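# Raise the tap lever fully with the Kinova arm

## Task

Push the tap's lever up until it reaches its highest position, and make sure it stays there without the robot holding it.

## Robot and tools

Robot: one Kinova Gen3 arm with seven revolute joints and a two-finger parallel gripper, 50 mm maximum pad gap. There is only one arm, so every motion argument is a single row describing that one gripper.

Frame: all poses are in the scene frame. Its origin lies on the table surface under the arm base; +z is up, +x points forward, +y is to the left when facing along +x. The base itself may sit slightly tilted. Gripper axes: fingers extend along the gripper's +z, and close and open along its x. end_effector_position is the point midway between the pads; fingertips extend 17.5 mm past it. Pure rotations pivot about that point.

A row is 10 numbers in this order: x, y, z (metres, absolute target for the pad midpoint in the scene frame), qw, qx, qy, qz (absolute target orientation, w first), then position, force_limit, speed, each in -1 to 1. position: +1 fully open, about -0.65 pads touching, -1 means close until something blocks the fingers. force_limit: per-pad force, about 20 N at -1, 102 N at 0, 185 N at +1 (actual grip can be roughly 17 % above). speed: pad gap rate, 20 mm/s at -1, 85 at 0, 150 at +1. Always repeat the desired quaternion in every row instead of copying a drifted reported one.

Tools:
- execute_actions(actions): a list of actions, each a table of up to 15 rows; each row lasts one 1/30 s step, and a short table repeats its final row to fill 15 steps. An empty list just returns state and images. An action whose target lies more than 0.6 m from the gripper's current position, along any gripper axis, is refused; if the first action fails that check or any action is malformed, nothing runs.
- move(target, speed, blocking): target is one row (absolute pose plus finger numbers, fingers sent at the start). The gripper follows a straight path there; speed is the path's top linear speed in m/s, 0.002 to 0.5, default 0.25, with rotation capped at twice that in rad/s. Paths last 0.5 to 10 s and are cut off after 10 s. It does not avoid obstacles and can overshoot the set speed, especially with the arm nearly extended. blocking=false returns after 0.5 s while the arm keeps going; then poll with wait(0) and send no new rows or moves until the move has ended, or call stop.
- wait(seconds): 0 to 10, lets time pass holding the last command; returns early if a running move ends.
- stop(): brakes a running move; fingers are not stopped.
- zoom_image(camera, region): camera is cam_head_left, cam_head_right or cam_wrist; region is [x0, y0, x1, y1] in pixels of that 504x504 image, top-left origin, at most 504 by 504.
- read_manual(section): returns licence text only; irrelevant for control.
- finished_scene(scene): ends the current scene, given its number, and reports whether the goal holds. Irreversible. Replying without any tool call also ends everything.

Controller behaviour: each step the commanded pose is clamped to within 70 mm and 16 degrees of the measured pose, then damped inverse kinematics tracks it, favouring position over orientation. Large targets therefore take several actions; after one action the arm only reaches the last clamped pose, so keep commanding. "Hand target" in a result is the pose currently being tracked. The elbow never fully straightens.

Reading results: the state line gives end_effector_position (m) and end_effector_quat_wxyz; the reported position may be slightly off, more at long reach. Joint positions follow the URDF order from base outward. Joint ranges (rad): waist ±6.283, shoulder ±2.250, upper arm roll ±6.283, elbow ±2.580, forearm roll ±6.283, wrist pitch ±2.100, wrist roll ±6.283. "pose unreachable" means the clearance check (which treats any mount under the base as part of the arm) altered or blocked the command. A move adds a "move:" line: done means resting near target; others include off_target, moving, held (last step blocked by a check) or fault, plus limits such as paced (pose clipped) or held (some steps blocked; afterwards the arm may jump faster than requested), and the remaining distance to target. object_status: 0 moving, 1 blocked while opening, 2 blocked while closing (a grip), 3 reached commanded opening or pads met. position_measured in counts: gap ≈ (250 - counts) × 0.202 mm. A new position number resets status to 0; force and speed changes only apply once position changes by at least 0.01. Joint torques are offset, scaled and noisy; use changes from contact, not absolute values.

Hazards: contact torque reaching a joint's load limit (51.3 N m for the first four joints, 32.3 N m for the three wrist joints) freezes the arm for 10 s and drops the rest of the call. Faster moves hit harder, and aiming far beyond a contact presses harder, so approach the lever slowly and target only slightly past it. Long static loads heat motors: MOTOR HOT appears from 60 °C, and at 75 °C an OVER-TEMPERATURE FAULT makes the arm sag. Avoid slams, hard shoves, dropping or knocking things over. Before ending, move the gripper clear so the lever stays up on its own, then check with the cameras.

Each tool is called after "Request:" as a command line: name --argument value for each argument, lists and objects as JSON in quotes; but a table of rows of numbers goes row by row, as --pt "numbers of a row", without its own name.

## Session

Request:
execute_actions --actions '[]'

Scene clock: 0.00 s.
end_effector_position=(+0.1422, -0.3600, +0.2668) position_measured=3 object_status=3 end_effector_quat_wxyz=(-0.145, +0.799, +0.395, -0.429)
Joint positions: [0.614 0.778 0.006 1.467 0.594 1.649 1.375]
Joint velocities: [-0.    -0.    -0.    -0.    -0.    -0.    -0.001]
Joint torques (N m, as the joint torque sensors report them, + toward a larger angle): no reading
Motor temperatures (°C, as the motors report them): [38 35 31 34 39 41 53]
Hand target: +0.142, -0.360, +0.267; -0.145, +0.799, +0.395, -0.429

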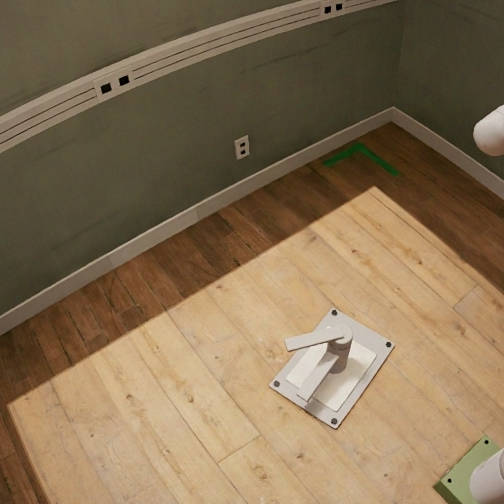

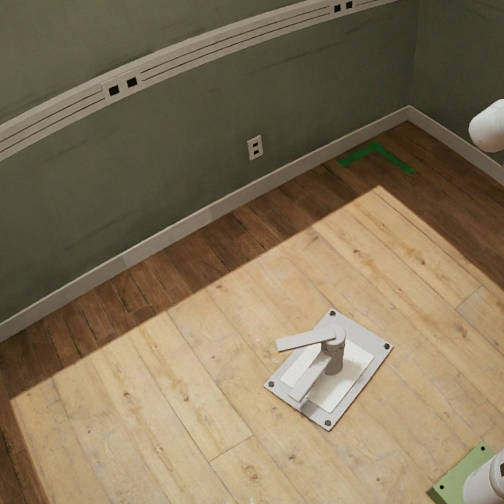

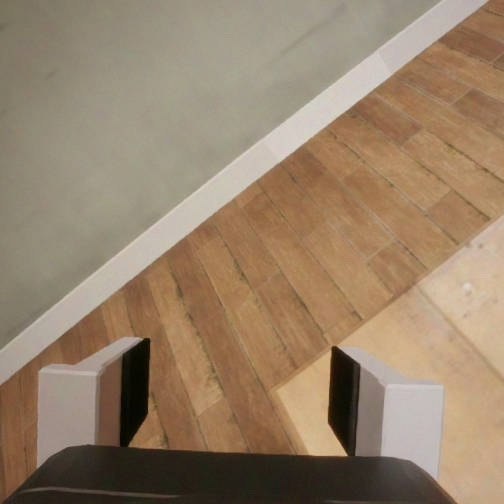

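Request:
zoom_image --camera "cam_head_left" --region '[250, 290, 410, 450]'

Request:
zoom_image --camera "cam_head_right" --region '[250, 290, 410, 450]'

Request:
zoom_image --camera "cam_head_right" --region '[384, 384, 504, 504]'

Region (250, 290, 410, 450) of cam_head_left's 504x504 image, scaled by 3.150, with more detail than that image has.

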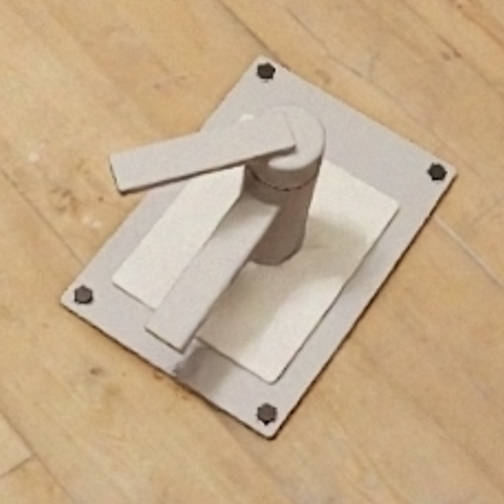

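Region (250, 290, 410, 450) of cam_head_right's 504x504 image, scaled by 3.150, with more detail than that image has.

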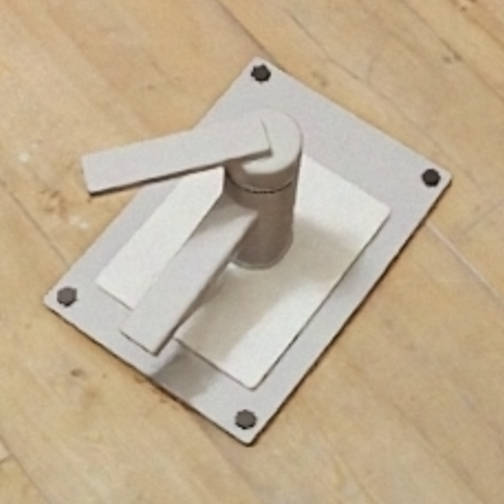

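Region (384, 384, 504, 504) of cam_head_right's 504x504 image, scaled by 4.200, with more detail than that image has.

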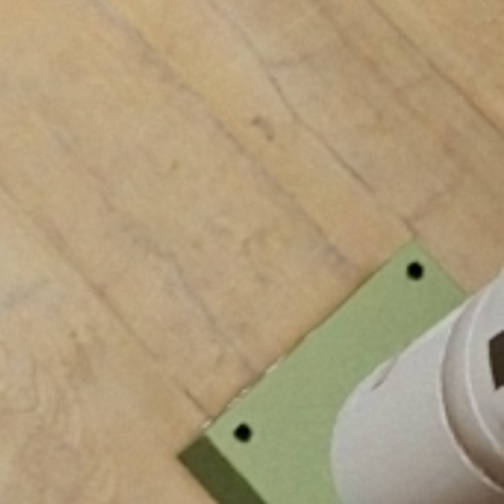

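Request:
move --target '[0.33,0.0,0.42,0,0.7071,-0.7071,0,1,0,0]' --speed 0.3

Scene clock: 16.33 s.
end_effector_position=(+0.3282, -0.0001, +0.4199) position_measured=3 object_status=3 end_effector_quat_wxyz=(+0.001, +0.708, -0.706, -0.001)
Joint positions: [-0.1   -0.033  0.015  1.639 -0.009  1.534 -1.628]
Joint velocities: [-0.003  0.001 -0.005 -0.001  0.002  0.001 -0.004]
Joint torques (N m, as the joint torque sensors report them, + toward a larger angle): [ 1.15 -8.52  0.58 -9.37  0.09  0.44 -0.32]
Motor temperatures (°C, as the motors report them): [38 36 31 34 39 41 53]
Hand target: +0.328, +0.000, +0.420; +0.001, +0.708, -0.706, -0.001
Off the commanded pose: 0.002 m, 0 deg.
move: done

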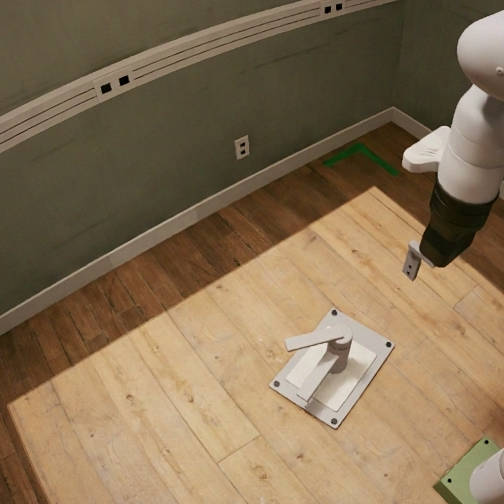

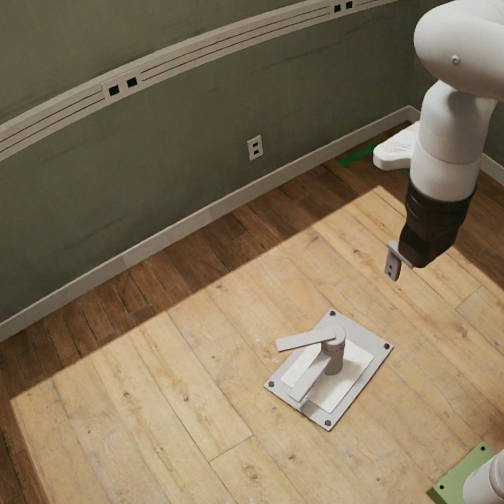

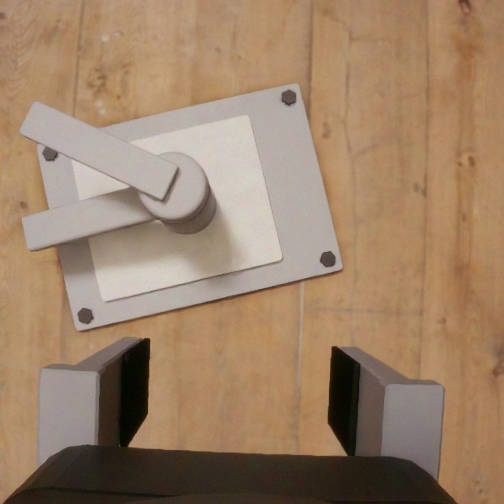

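Request:
move --target '[0.33,0.11,0.42,0,0.7071,-0.7071,0,1,0,0]' --speed 0.3

Request:
zoom_image --camera "cam_wrist" --region '[130, 60, 430, 360]'

Scene clock: 26.73 s.
end_effector_position=(+0.3295, +0.1093, +0.4201) position_measured=3 object_status=3 end_effector_quat_wxyz=(+0.000, +0.707, -0.707, +0.000)
Joint positions: [-0.268  0.014 -0.165  1.589 -0.004  1.532 -1.98 ]
Joint velocities: [-0.003  0.005 -0.005 -0.002  0.001  0.001 -0.003]
Joint torques (N m, as the joint torque sensors report them, + toward a larger angle): [  0.44 -10.09   1.05  -9.35   0.35   0.3   -0.31]
Motor temperatures (°C, as the motors report them): [38 36 31 34 39 41 53]
Hand target: +0.330, +0.110, +0.420; +0.001, +0.707, -0.707, +0.000
Off the commanded pose: 0.001 m, 0 deg.
move: done

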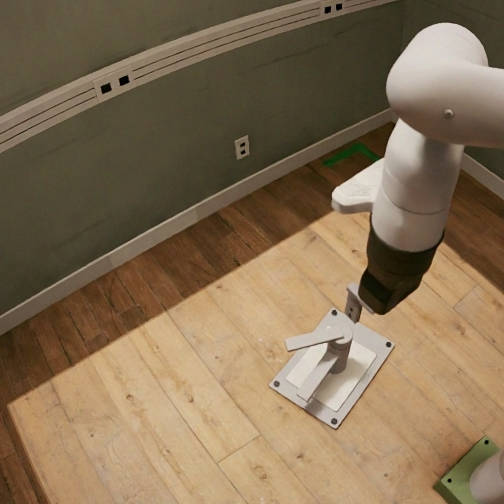

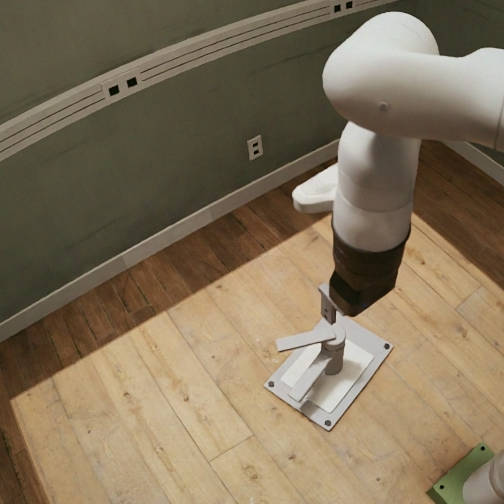

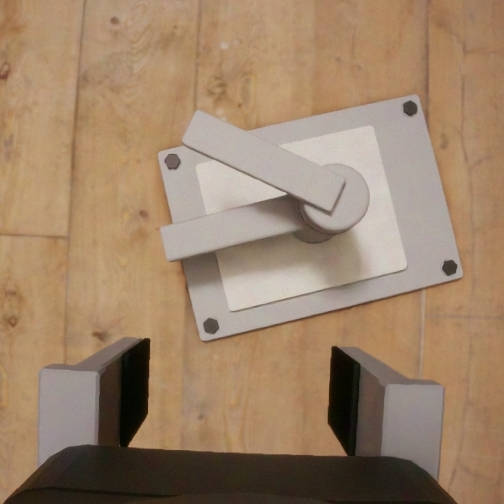

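Region (130, 60, 430, 360) of cam_wrist's 504x504 image, scaled by 1.680.

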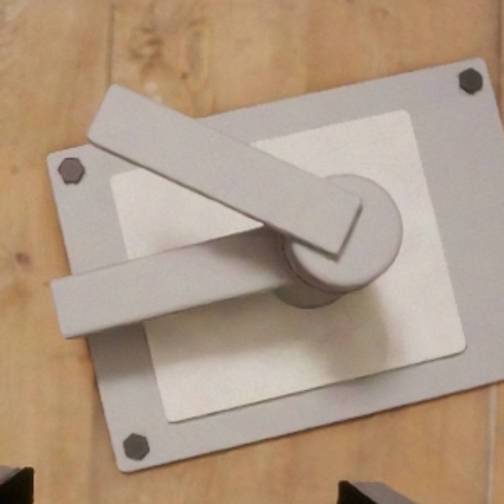

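Request:
move --target '[0.445,0.116,0.26,0,0.9808,-0.1951,0,1,0,0]' --speed 0.3

Scene clock: 49.20 s.
end_effector_position=(+0.4453, +0.1165, +0.2606) position_measured=3 object_status=3 end_effector_quat_wxyz=(-0.000, +0.981, -0.196, +0.000)
Joint positions: [-0.119  0.397 -0.23   1.631  0.089  1.118 -0.739]
Joint velocities: [ 0.003  0.007  0.001 -0.001 -0.001 -0.     0.004]
Joint torques (N m, as the joint torque sensors report them, + toward a larger angle): [  0.66 -16.58  -0.26  -8.38   0.45   0.11  -0.43]
Motor temperatures (°C, as the motors report them): [38 36 31 34 39 41 53]
Hand target: +0.445, +0.116, +0.260; -0.000, +0.981, -0.196, -0.000
Off the commanded pose: 0.001 m, 0 deg.
move: done

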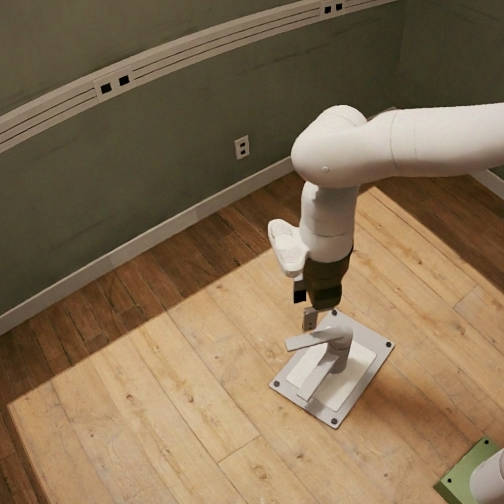

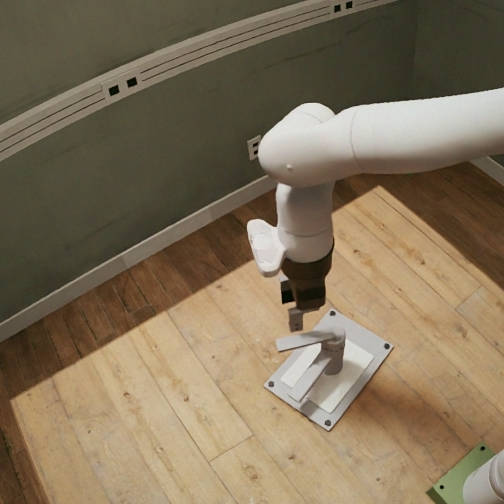

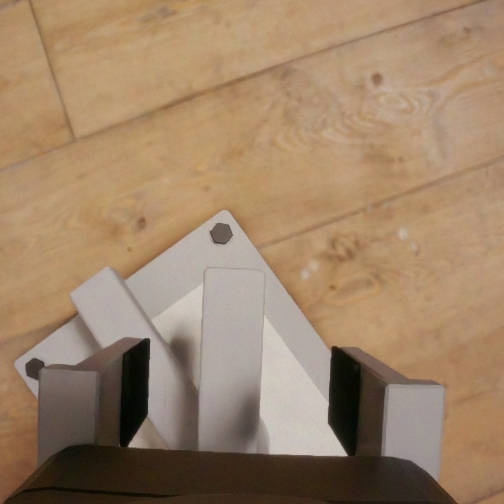

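Request:
zoom_image --camera "cam_wrist" --region '[150, 240, 330, 420]'

Request:
zoom_image --camera "cam_head_left" --region '[260, 270, 400, 410]'

Region (150, 240, 330, 420) of cam_wrist's 504x504 image, scaled by 2.800.

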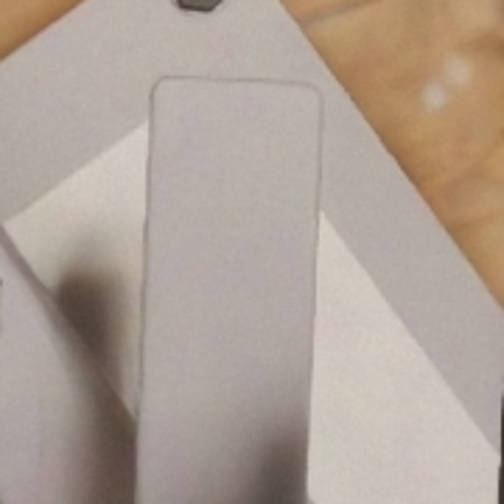

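Region (260, 270, 400, 410) of cam_head_left's 504x504 image, scaled by 3.600, with more detail than that image has.

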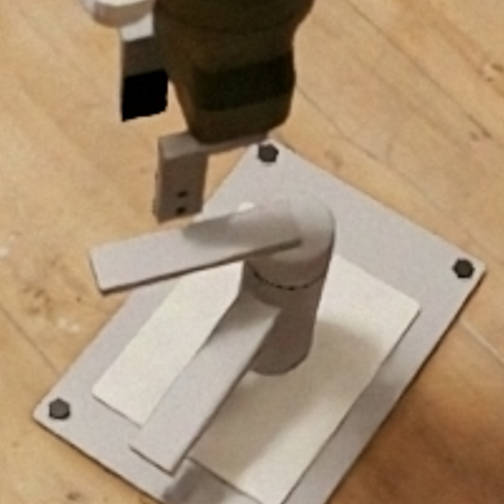

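Request:
move --target '[0.447,0.131,0.175,0,0.9833,-0.1822,0,1,0,0]' --speed 0.15

Request:
zoom_image --camera "cam_head_left" --region '[260, 270, 400, 410]'

Scene clock: 67.43 s.
end_effector_position=(+0.4472, +0.1308, +0.1752) position_measured=3 object_status=3 end_effector_quat_wxyz=(+0.000, +0.983, -0.183, +0.000)
Joint positions: [-0.157  0.52  -0.225  1.746  0.134  0.884 -0.781]
Joint velocities: [-0.002  0.004 -0.     0.     0.001 -0.002 -0.001]
Joint torques (N m, as the joint torque sensors report them, + toward a larger angle): [  0.57 -17.36  -0.19  -6.98   0.28   0.3   -0.15]
Motor temperatures (°C, as the motors report them): [38 36 31 34 39 41 53]
Hand target: +0.447, +0.131, +0.175; +0.000, +0.983, -0.183, +0.000
Off the commanded pose: 0.000 m, 0 deg.
move: done

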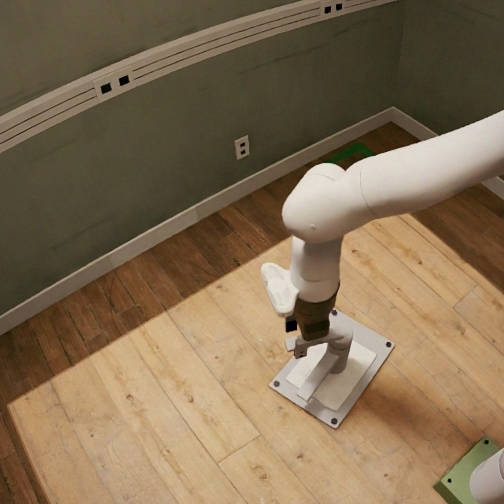

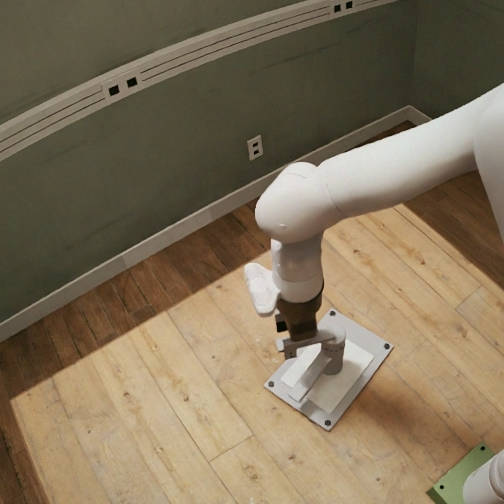

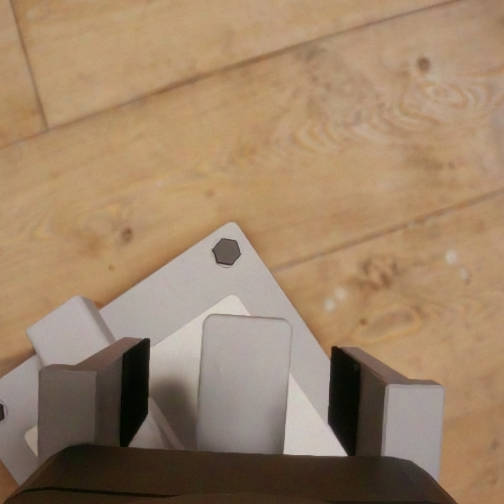

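Region (260, 270, 400, 410) of cam_head_left's 504x504 image, scaled by 3.600, with more detail than that image has.

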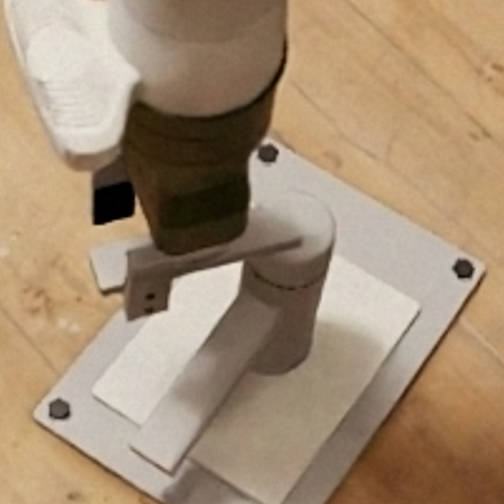

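Request:
move --target '[0.4483,0.1305,0.148,0,0.9833,-0.1822,0,0.3,-0.6,0]' --speed 0.08

Request:
execute_actions --actions '[[[0.4483,0.1305,0.148,0,0.9833,-0.1822,0,-1,-0.6,-0.5]]]'

Scene clock: 72.37 s.
end_effector_position=(+0.4484, +0.1305, +0.1482) position_measured=107 object_status=3 end_effector_quat_wxyz=(-0.000, +0.983, -0.182, +0.000)
Joint positions: [-0.163  0.566 -0.217  1.774  0.149  0.812 -0.791]
Joint velocities: [ 0.     0.003  0.     0.     0.    -0.002 -0.001]
Joint torques (N m, as the joint torque sensors report them, + toward a larger angle): [  0.58 -17.44  -0.37  -6.58   0.21   0.02  -0.13]
Motor temperatures (°C, as the motors report them): [38 36 31 34 39 41 53]
Hand target: +0.448, +0.130, +0.148; +0.000, +0.983, -0.182, +0.000
Off the commanded pose: 0.000 m, 0 deg.
move: done

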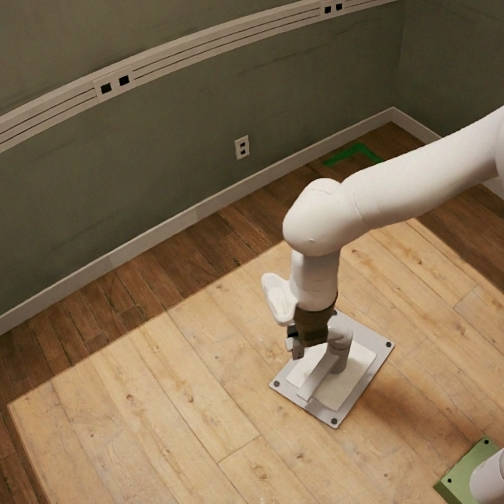

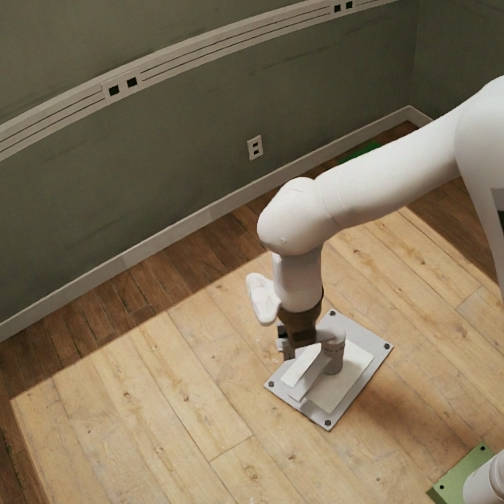

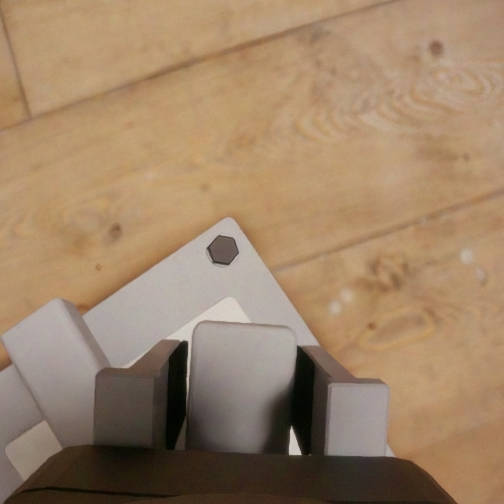

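Scene clock: 72.87 s.
end_effector_position=(+0.4482, +0.1306, +0.1481) position_measured=128 object_status=2 end_effector_quat_wxyz=(-0.000, +0.983, -0.183, -0.000)
Joint positions: [-0.163  0.566 -0.217  1.774  0.148  0.812 -0.792]
Joint velocities: [-0.  0. -0.  0.  0. -0.  0.]
Joint torques (N m, as the joint torque sensors report them, + toward a larger angle): [  0.44 -17.27  -0.22  -6.56   0.25   0.09   0.05]
Motor temperatures (°C, as the motors report them): [38 36 31 34 39 41 53]
Hand target: +0.448, +0.130, +0.148; +0.000, +0.983, -0.182, -0.000
Off the commanded pose: 0.000 m, 0 deg.

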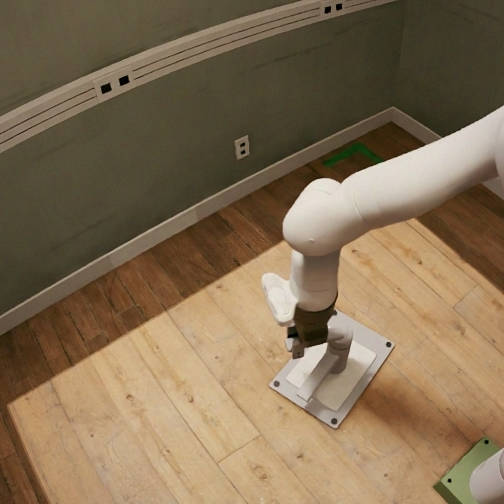

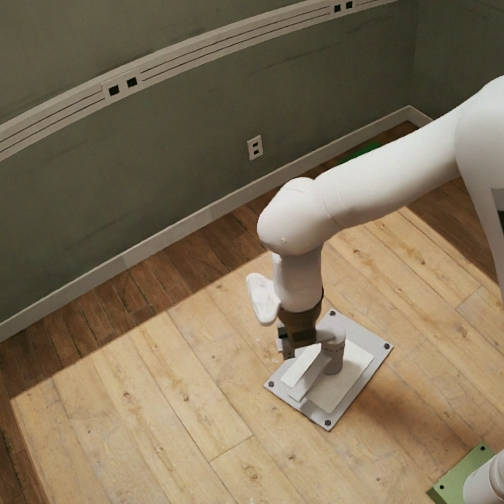

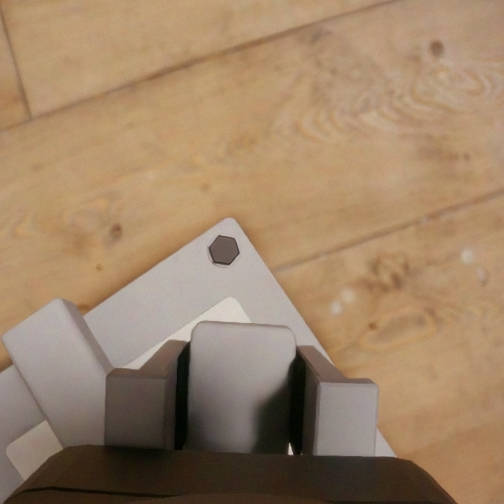

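Request:
move --target '[0.4467,0.1264,0.1625,-0.0857,0.9796,-0.1815,0.0159,-1,-0.6,-0.5]' --speed 0.08

Request:
zoom_image --camera "cam_head_left" --region '[260, 270, 400, 410]'

Scene clock: 79.47 s.
end_effector_position=(+0.4468, +0.1282, +0.1623) position_measured=128 object_status=2 end_effector_quat_wxyz=(-0.086, +0.980, -0.180, +0.016)
Joint positions: [ 0.042  0.516 -0.336  1.871  0.013  0.676 -0.593]
Joint velocities: [ 0.011 -0.003 -0.005  0.004 -0.01  -0.003  0.012]
Joint torques (N m, as the joint torque sensors report them, + toward a larger angle): [  1.54 -16.73  -0.01  -5.95   0.2    0.22   0.22]
Motor temperatures (°C, as the motors report them): [38 36 31 34 39 41 53]
Hand target: +0.447, +0.126, +0.163; -0.086, +0.980, -0.181, +0.016
Off the commanded pose: 0.002 m, 0 deg.
move: done

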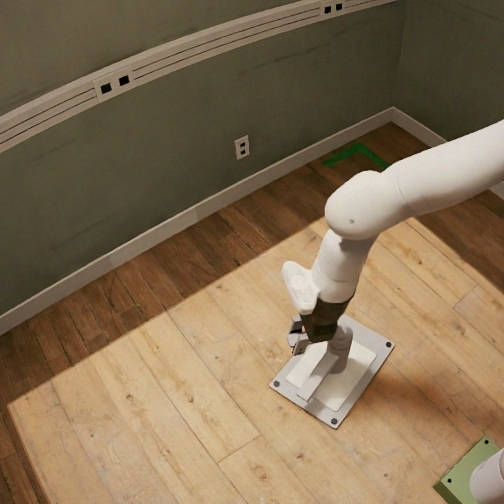

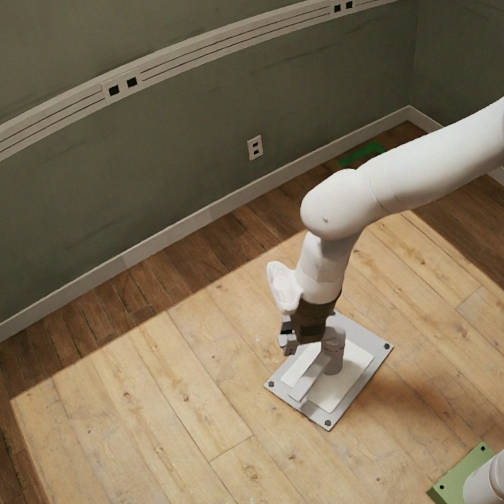

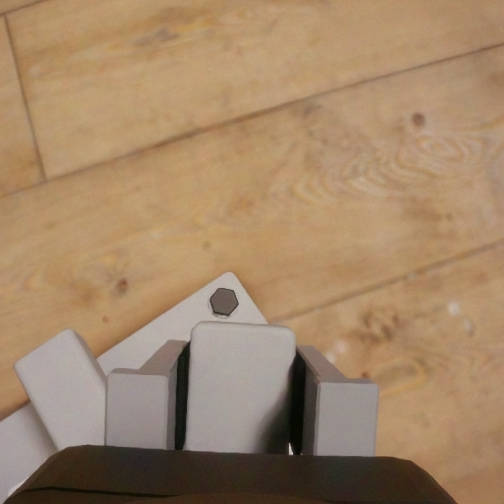

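Region (260, 270, 400, 410) of cam_head_left's 504x504 image, scaled by 3.600, with more detail than that image has.

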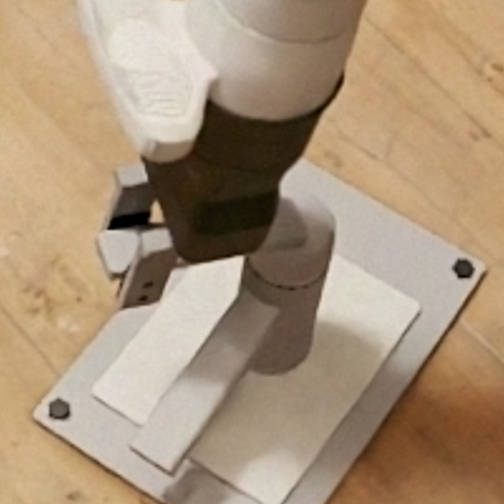

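Request:
move --target '[0.4457,0.1238,0.1767,-0.1707,0.9684,-0.1794,0.0316,-1,-0.6,-0.5]' --speed 0.08

Request:
zoom_image --camera "cam_head_left" --region '[260, 270, 400, 410]'

Scene clock: 84.03 s.
end_effector_position=(+0.4451, +0.1238, +0.1760) position_measured=128 object_status=2 end_effector_quat_wxyz=(-0.170, +0.969, -0.179, +0.031)
Joint positions: [ 0.296  0.511 -0.502  1.95  -0.148  0.575 -0.354]
Joint velocities: [ 0.015  0.001 -0.009  0.003 -0.011 -0.002  0.013]
Joint torques (N m, as the joint torque sensors report them, + toward a larger angle): [  0.29 -15.87  -2.23  -6.82  -0.81  -0.37  -0.05]
Motor temperatures (°C, as the motors report them): [38 36 31 34 39 41 53]
Hand target: +0.446, +0.124, +0.177; -0.171, +0.968, -0.179, +0.032
Off the commanded pose: 0.001 m, 0 deg.
move: done

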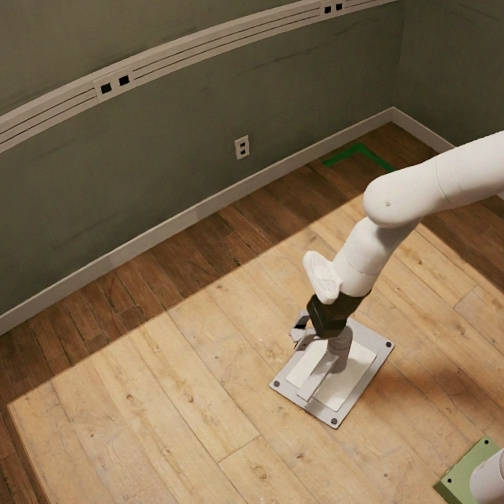

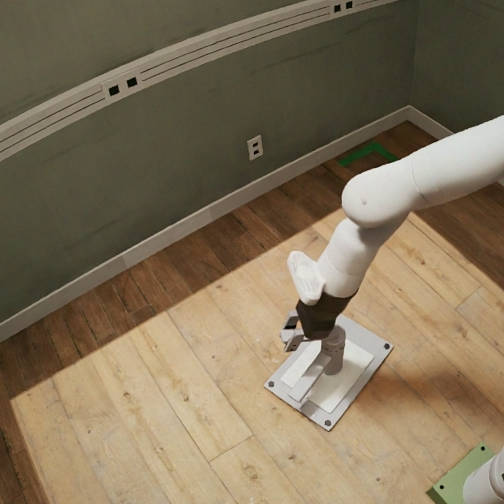

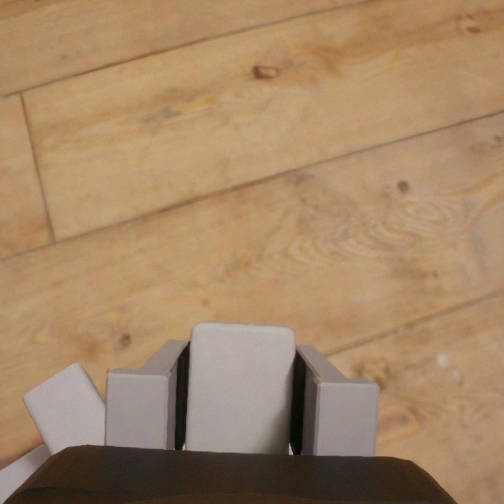

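Region (260, 270, 400, 410) of cam_head_left's 504x504 image, scaled by 3.600, with more detail than that image has.

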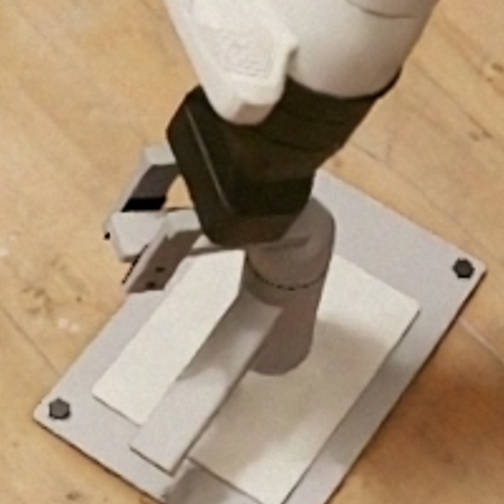

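Request:
move --target '[0.4437,0.1185,0.1872,-0.2379,0.9541,-0.1768,0.0441,-1,-0.6,-0.5]' --speed 0.07

Request:
zoom_image --camera "cam_head_left" --region '[260, 270, 400, 410]'

Scene clock: 87.73 s.
end_effector_position=(+0.4427, +0.1212, +0.1834) position_measured=128 object_status=2 end_effector_quat_wxyz=(-0.239, +0.954, -0.175, +0.041)
Joint positions: [ 0.52   0.559 -0.667  2.001 -0.268  0.512 -0.151]
Joint velocities: [ 0.014  0.006 -0.01   0.001 -0.007 -0.002  0.009]
Joint torques (N m, as the joint torque sensors report them, + toward a larger angle): [  4.16 -21.83  -3.58  -6.91  -1.29   2.17  -0.44]
Motor temperatures (°C, as the motors report them): [38 36 31 34 39 41 53]
Hand target: +0.444, +0.119, +0.187; -0.238, +0.954, -0.177, +0.044
Off the commanded pose: 0.005 m, 0 deg.
move: off_target

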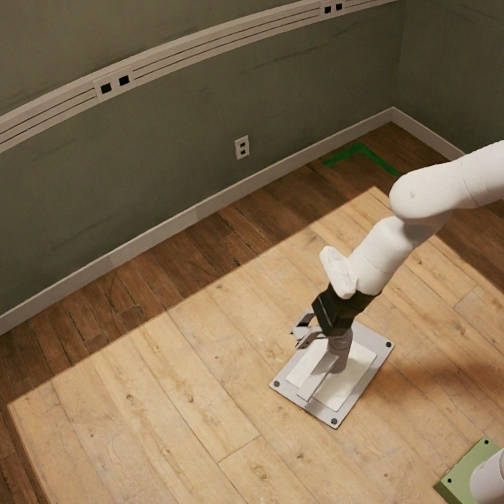

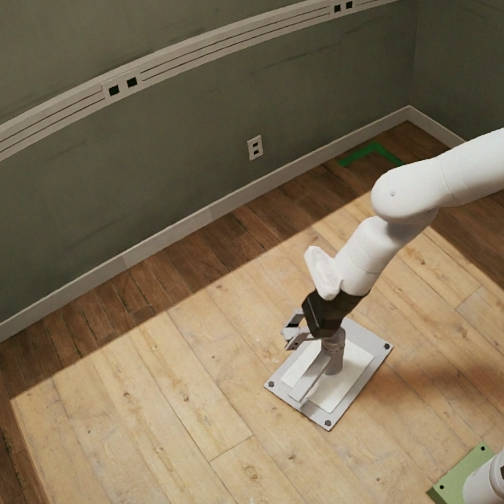

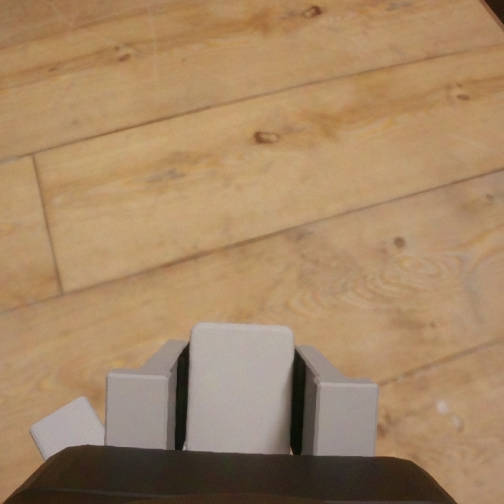

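Region (260, 270, 400, 410) of cam_head_left's 504x504 image, scaled by 3.600, with more detail than that image has.

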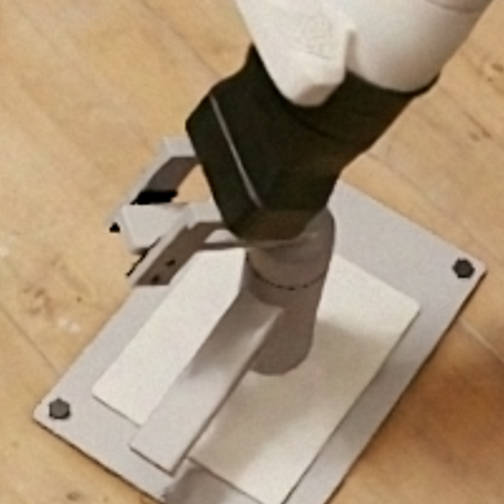

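Request:
execute_actions --actions '[[[0.4429,0.1208,0.184,-0.238,0.954,-0.176,0.042,-1,-0.6,-0.5],[0.4429,0.1208,0.184,-0.238,0.954,-0.176,0.042,-1,-0.6,-0.5],[0.4429,0.1208,0.184,-0.238,0.954,-0.176,0.042,-1,-0.6,-0.5],[0.4429,0.1208,0.184,-0.238,0.954,-0.176,0.042,-1,-0.6,-0.5],[0.4429,0.1208,0.184,-0.238,0.954,-0.176,0.042,-1,-0.6,-0.5],[0.4429,0.1208,0.184,-0.238,0.954,-0.176,0.042,0.7,-0.6,0]]]'

Request:
move --target '[0.433,0.095,0.235,-0.238,0.954,-0.176,0.042,0.7,-0.6,0]' --speed 0.15

Request:
zoom_image --camera "cam_head_left" --region '[260, 270, 400, 410]'

Scene clock: 92.20 s.
end_effector_position=(+0.4429, +0.1208, +0.1839) position_measured=48 object_status=0 end_effector_quat_wxyz=(-0.238, +0.954, -0.176, +0.042)
Joint positions: [ 0.52   0.556 -0.666  2.003 -0.269  0.51  -0.154]
Joint velocities: [ 0.001 -0.002  0.     0.     0.    -0.    -0.   ]
Joint torques (N m, as the joint torque sensors report them, + toward a larger angle): [  0.83 -13.72  -2.83  -5.87  -0.48  -0.01  -0.21]
Motor temperatures (°C, as the motors report them): [38 36 31 34 39 41 53]
Hand target: +0.443, +0.121, +0.184; -0.238, +0.954, -0.176, +0.042
Off the commanded pose: 0.000 m, 0 deg.

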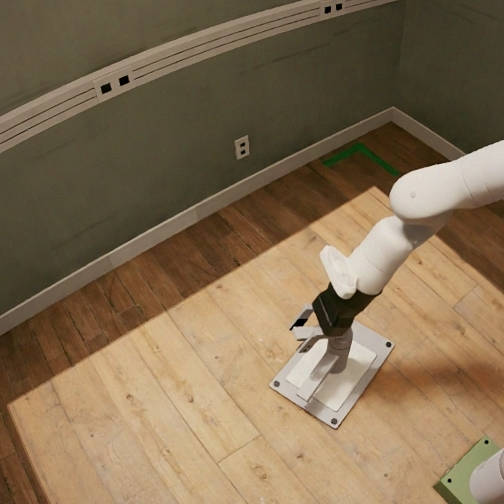

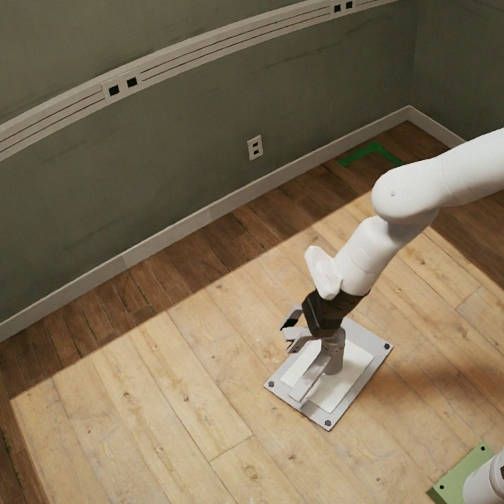

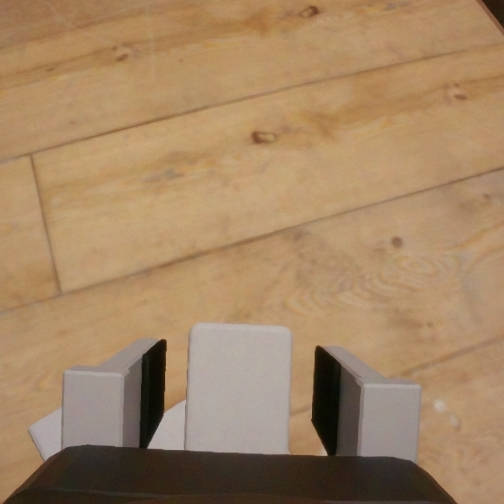

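Scene clock: 93.07 s.
end_effector_position=(+0.4329, +0.0954, +0.2348) position_measured=48 object_status=3 end_effector_quat_wxyz=(-0.238, +0.954, -0.176, +0.042)
Joint positions: [ 0.632  0.444 -0.7    1.958 -0.301  0.689 -0.115]
Joint velocities: [ 0.005 -0.004  0.001 -0.001 -0.001  0.001  0.002]
Joint torques (N m, as the joint torque sensors report them, + toward a larger angle): [  0.9  -12.95  -2.27  -6.88  -0.71  -0.03   0.02]
Motor temperatures (°C, as the motors report them): [38 36 31 34 39 41 53]
Hand target: +0.433, +0.095, +0.235; -0.238, +0.954, -0.176, +0.042
Off the commanded pose: 0.000 m, 0 deg.
move: done

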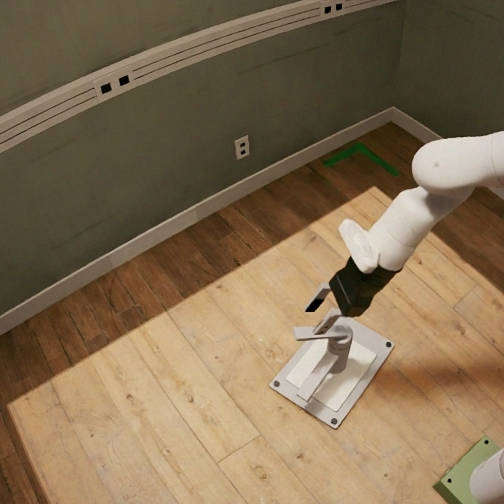

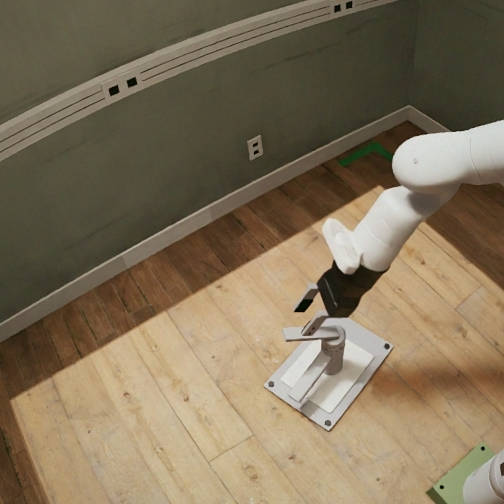

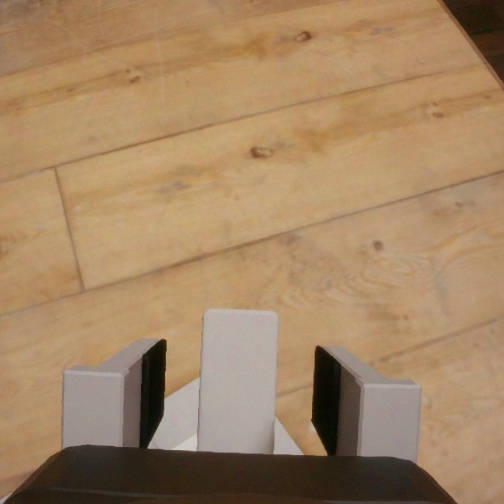

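Region (260, 270, 400, 410) of cam_head_left's 504x504 image, scaled by 3.600, with more detail than that image has.

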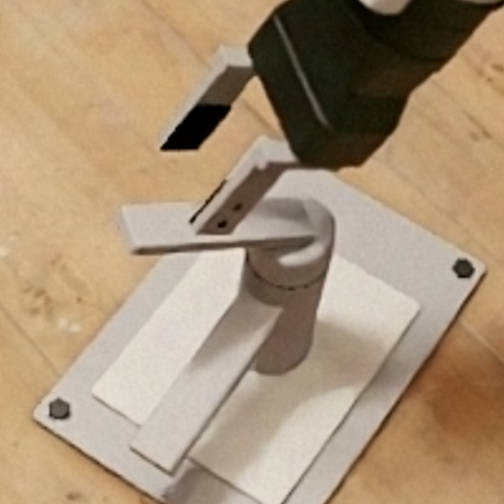

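Request:
wait --seconds 2

Request:
zoom_image --camera "cam_head_left" --region '[260, 270, 400, 410]'

Scene clock: 98.30 s.
end_effector_position=(+0.4330, +0.0951, +0.2350) position_measured=48 object_status=3 end_effector_quat_wxyz=(-0.238, +0.954, -0.176, +0.042)
Joint positions: [ 0.632  0.444 -0.7    1.958 -0.301  0.689 -0.115]
Joint velocities: [ 0.001  0.     0.     0.    -0.     0.     0.   ]
Joint torques (N m, as the joint torque sensors report them, + toward a larger angle): [  0.42 -12.88  -2.05  -7.22  -0.83   0.    -0.26]
Motor temperatures (°C, as the motors report them): [38 36 31 34 39 41 53]
Hand target: +0.433, +0.095, +0.235; -0.238, +0.954, -0.176, +0.042
Off the commanded pose: 0.000 m, 0 deg.
wait: 2.00 s; at rest from the start

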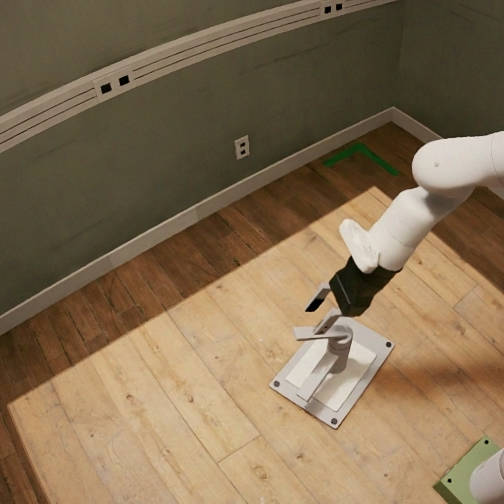

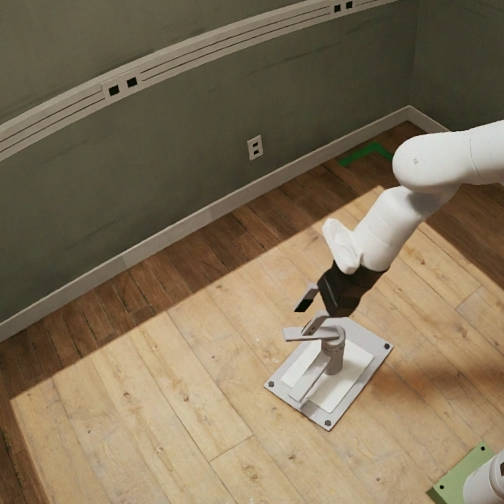

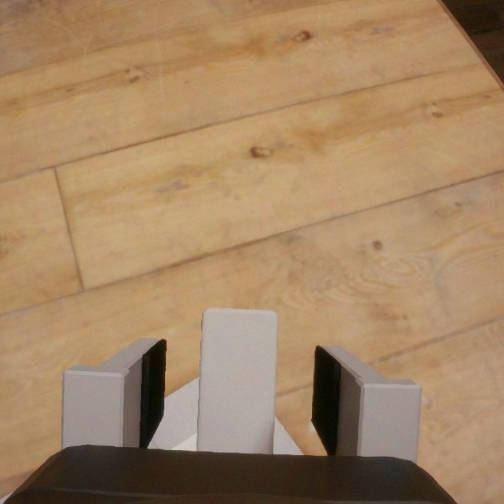

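Region (260, 270, 400, 410) of cam_head_left's 504x504 image, scaled by 3.600, with more detail than that image has.

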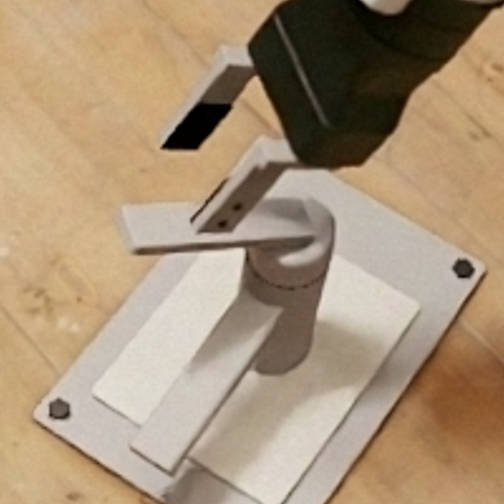

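Request:
finished_scene --scene 1

The scene is finished: the task was done.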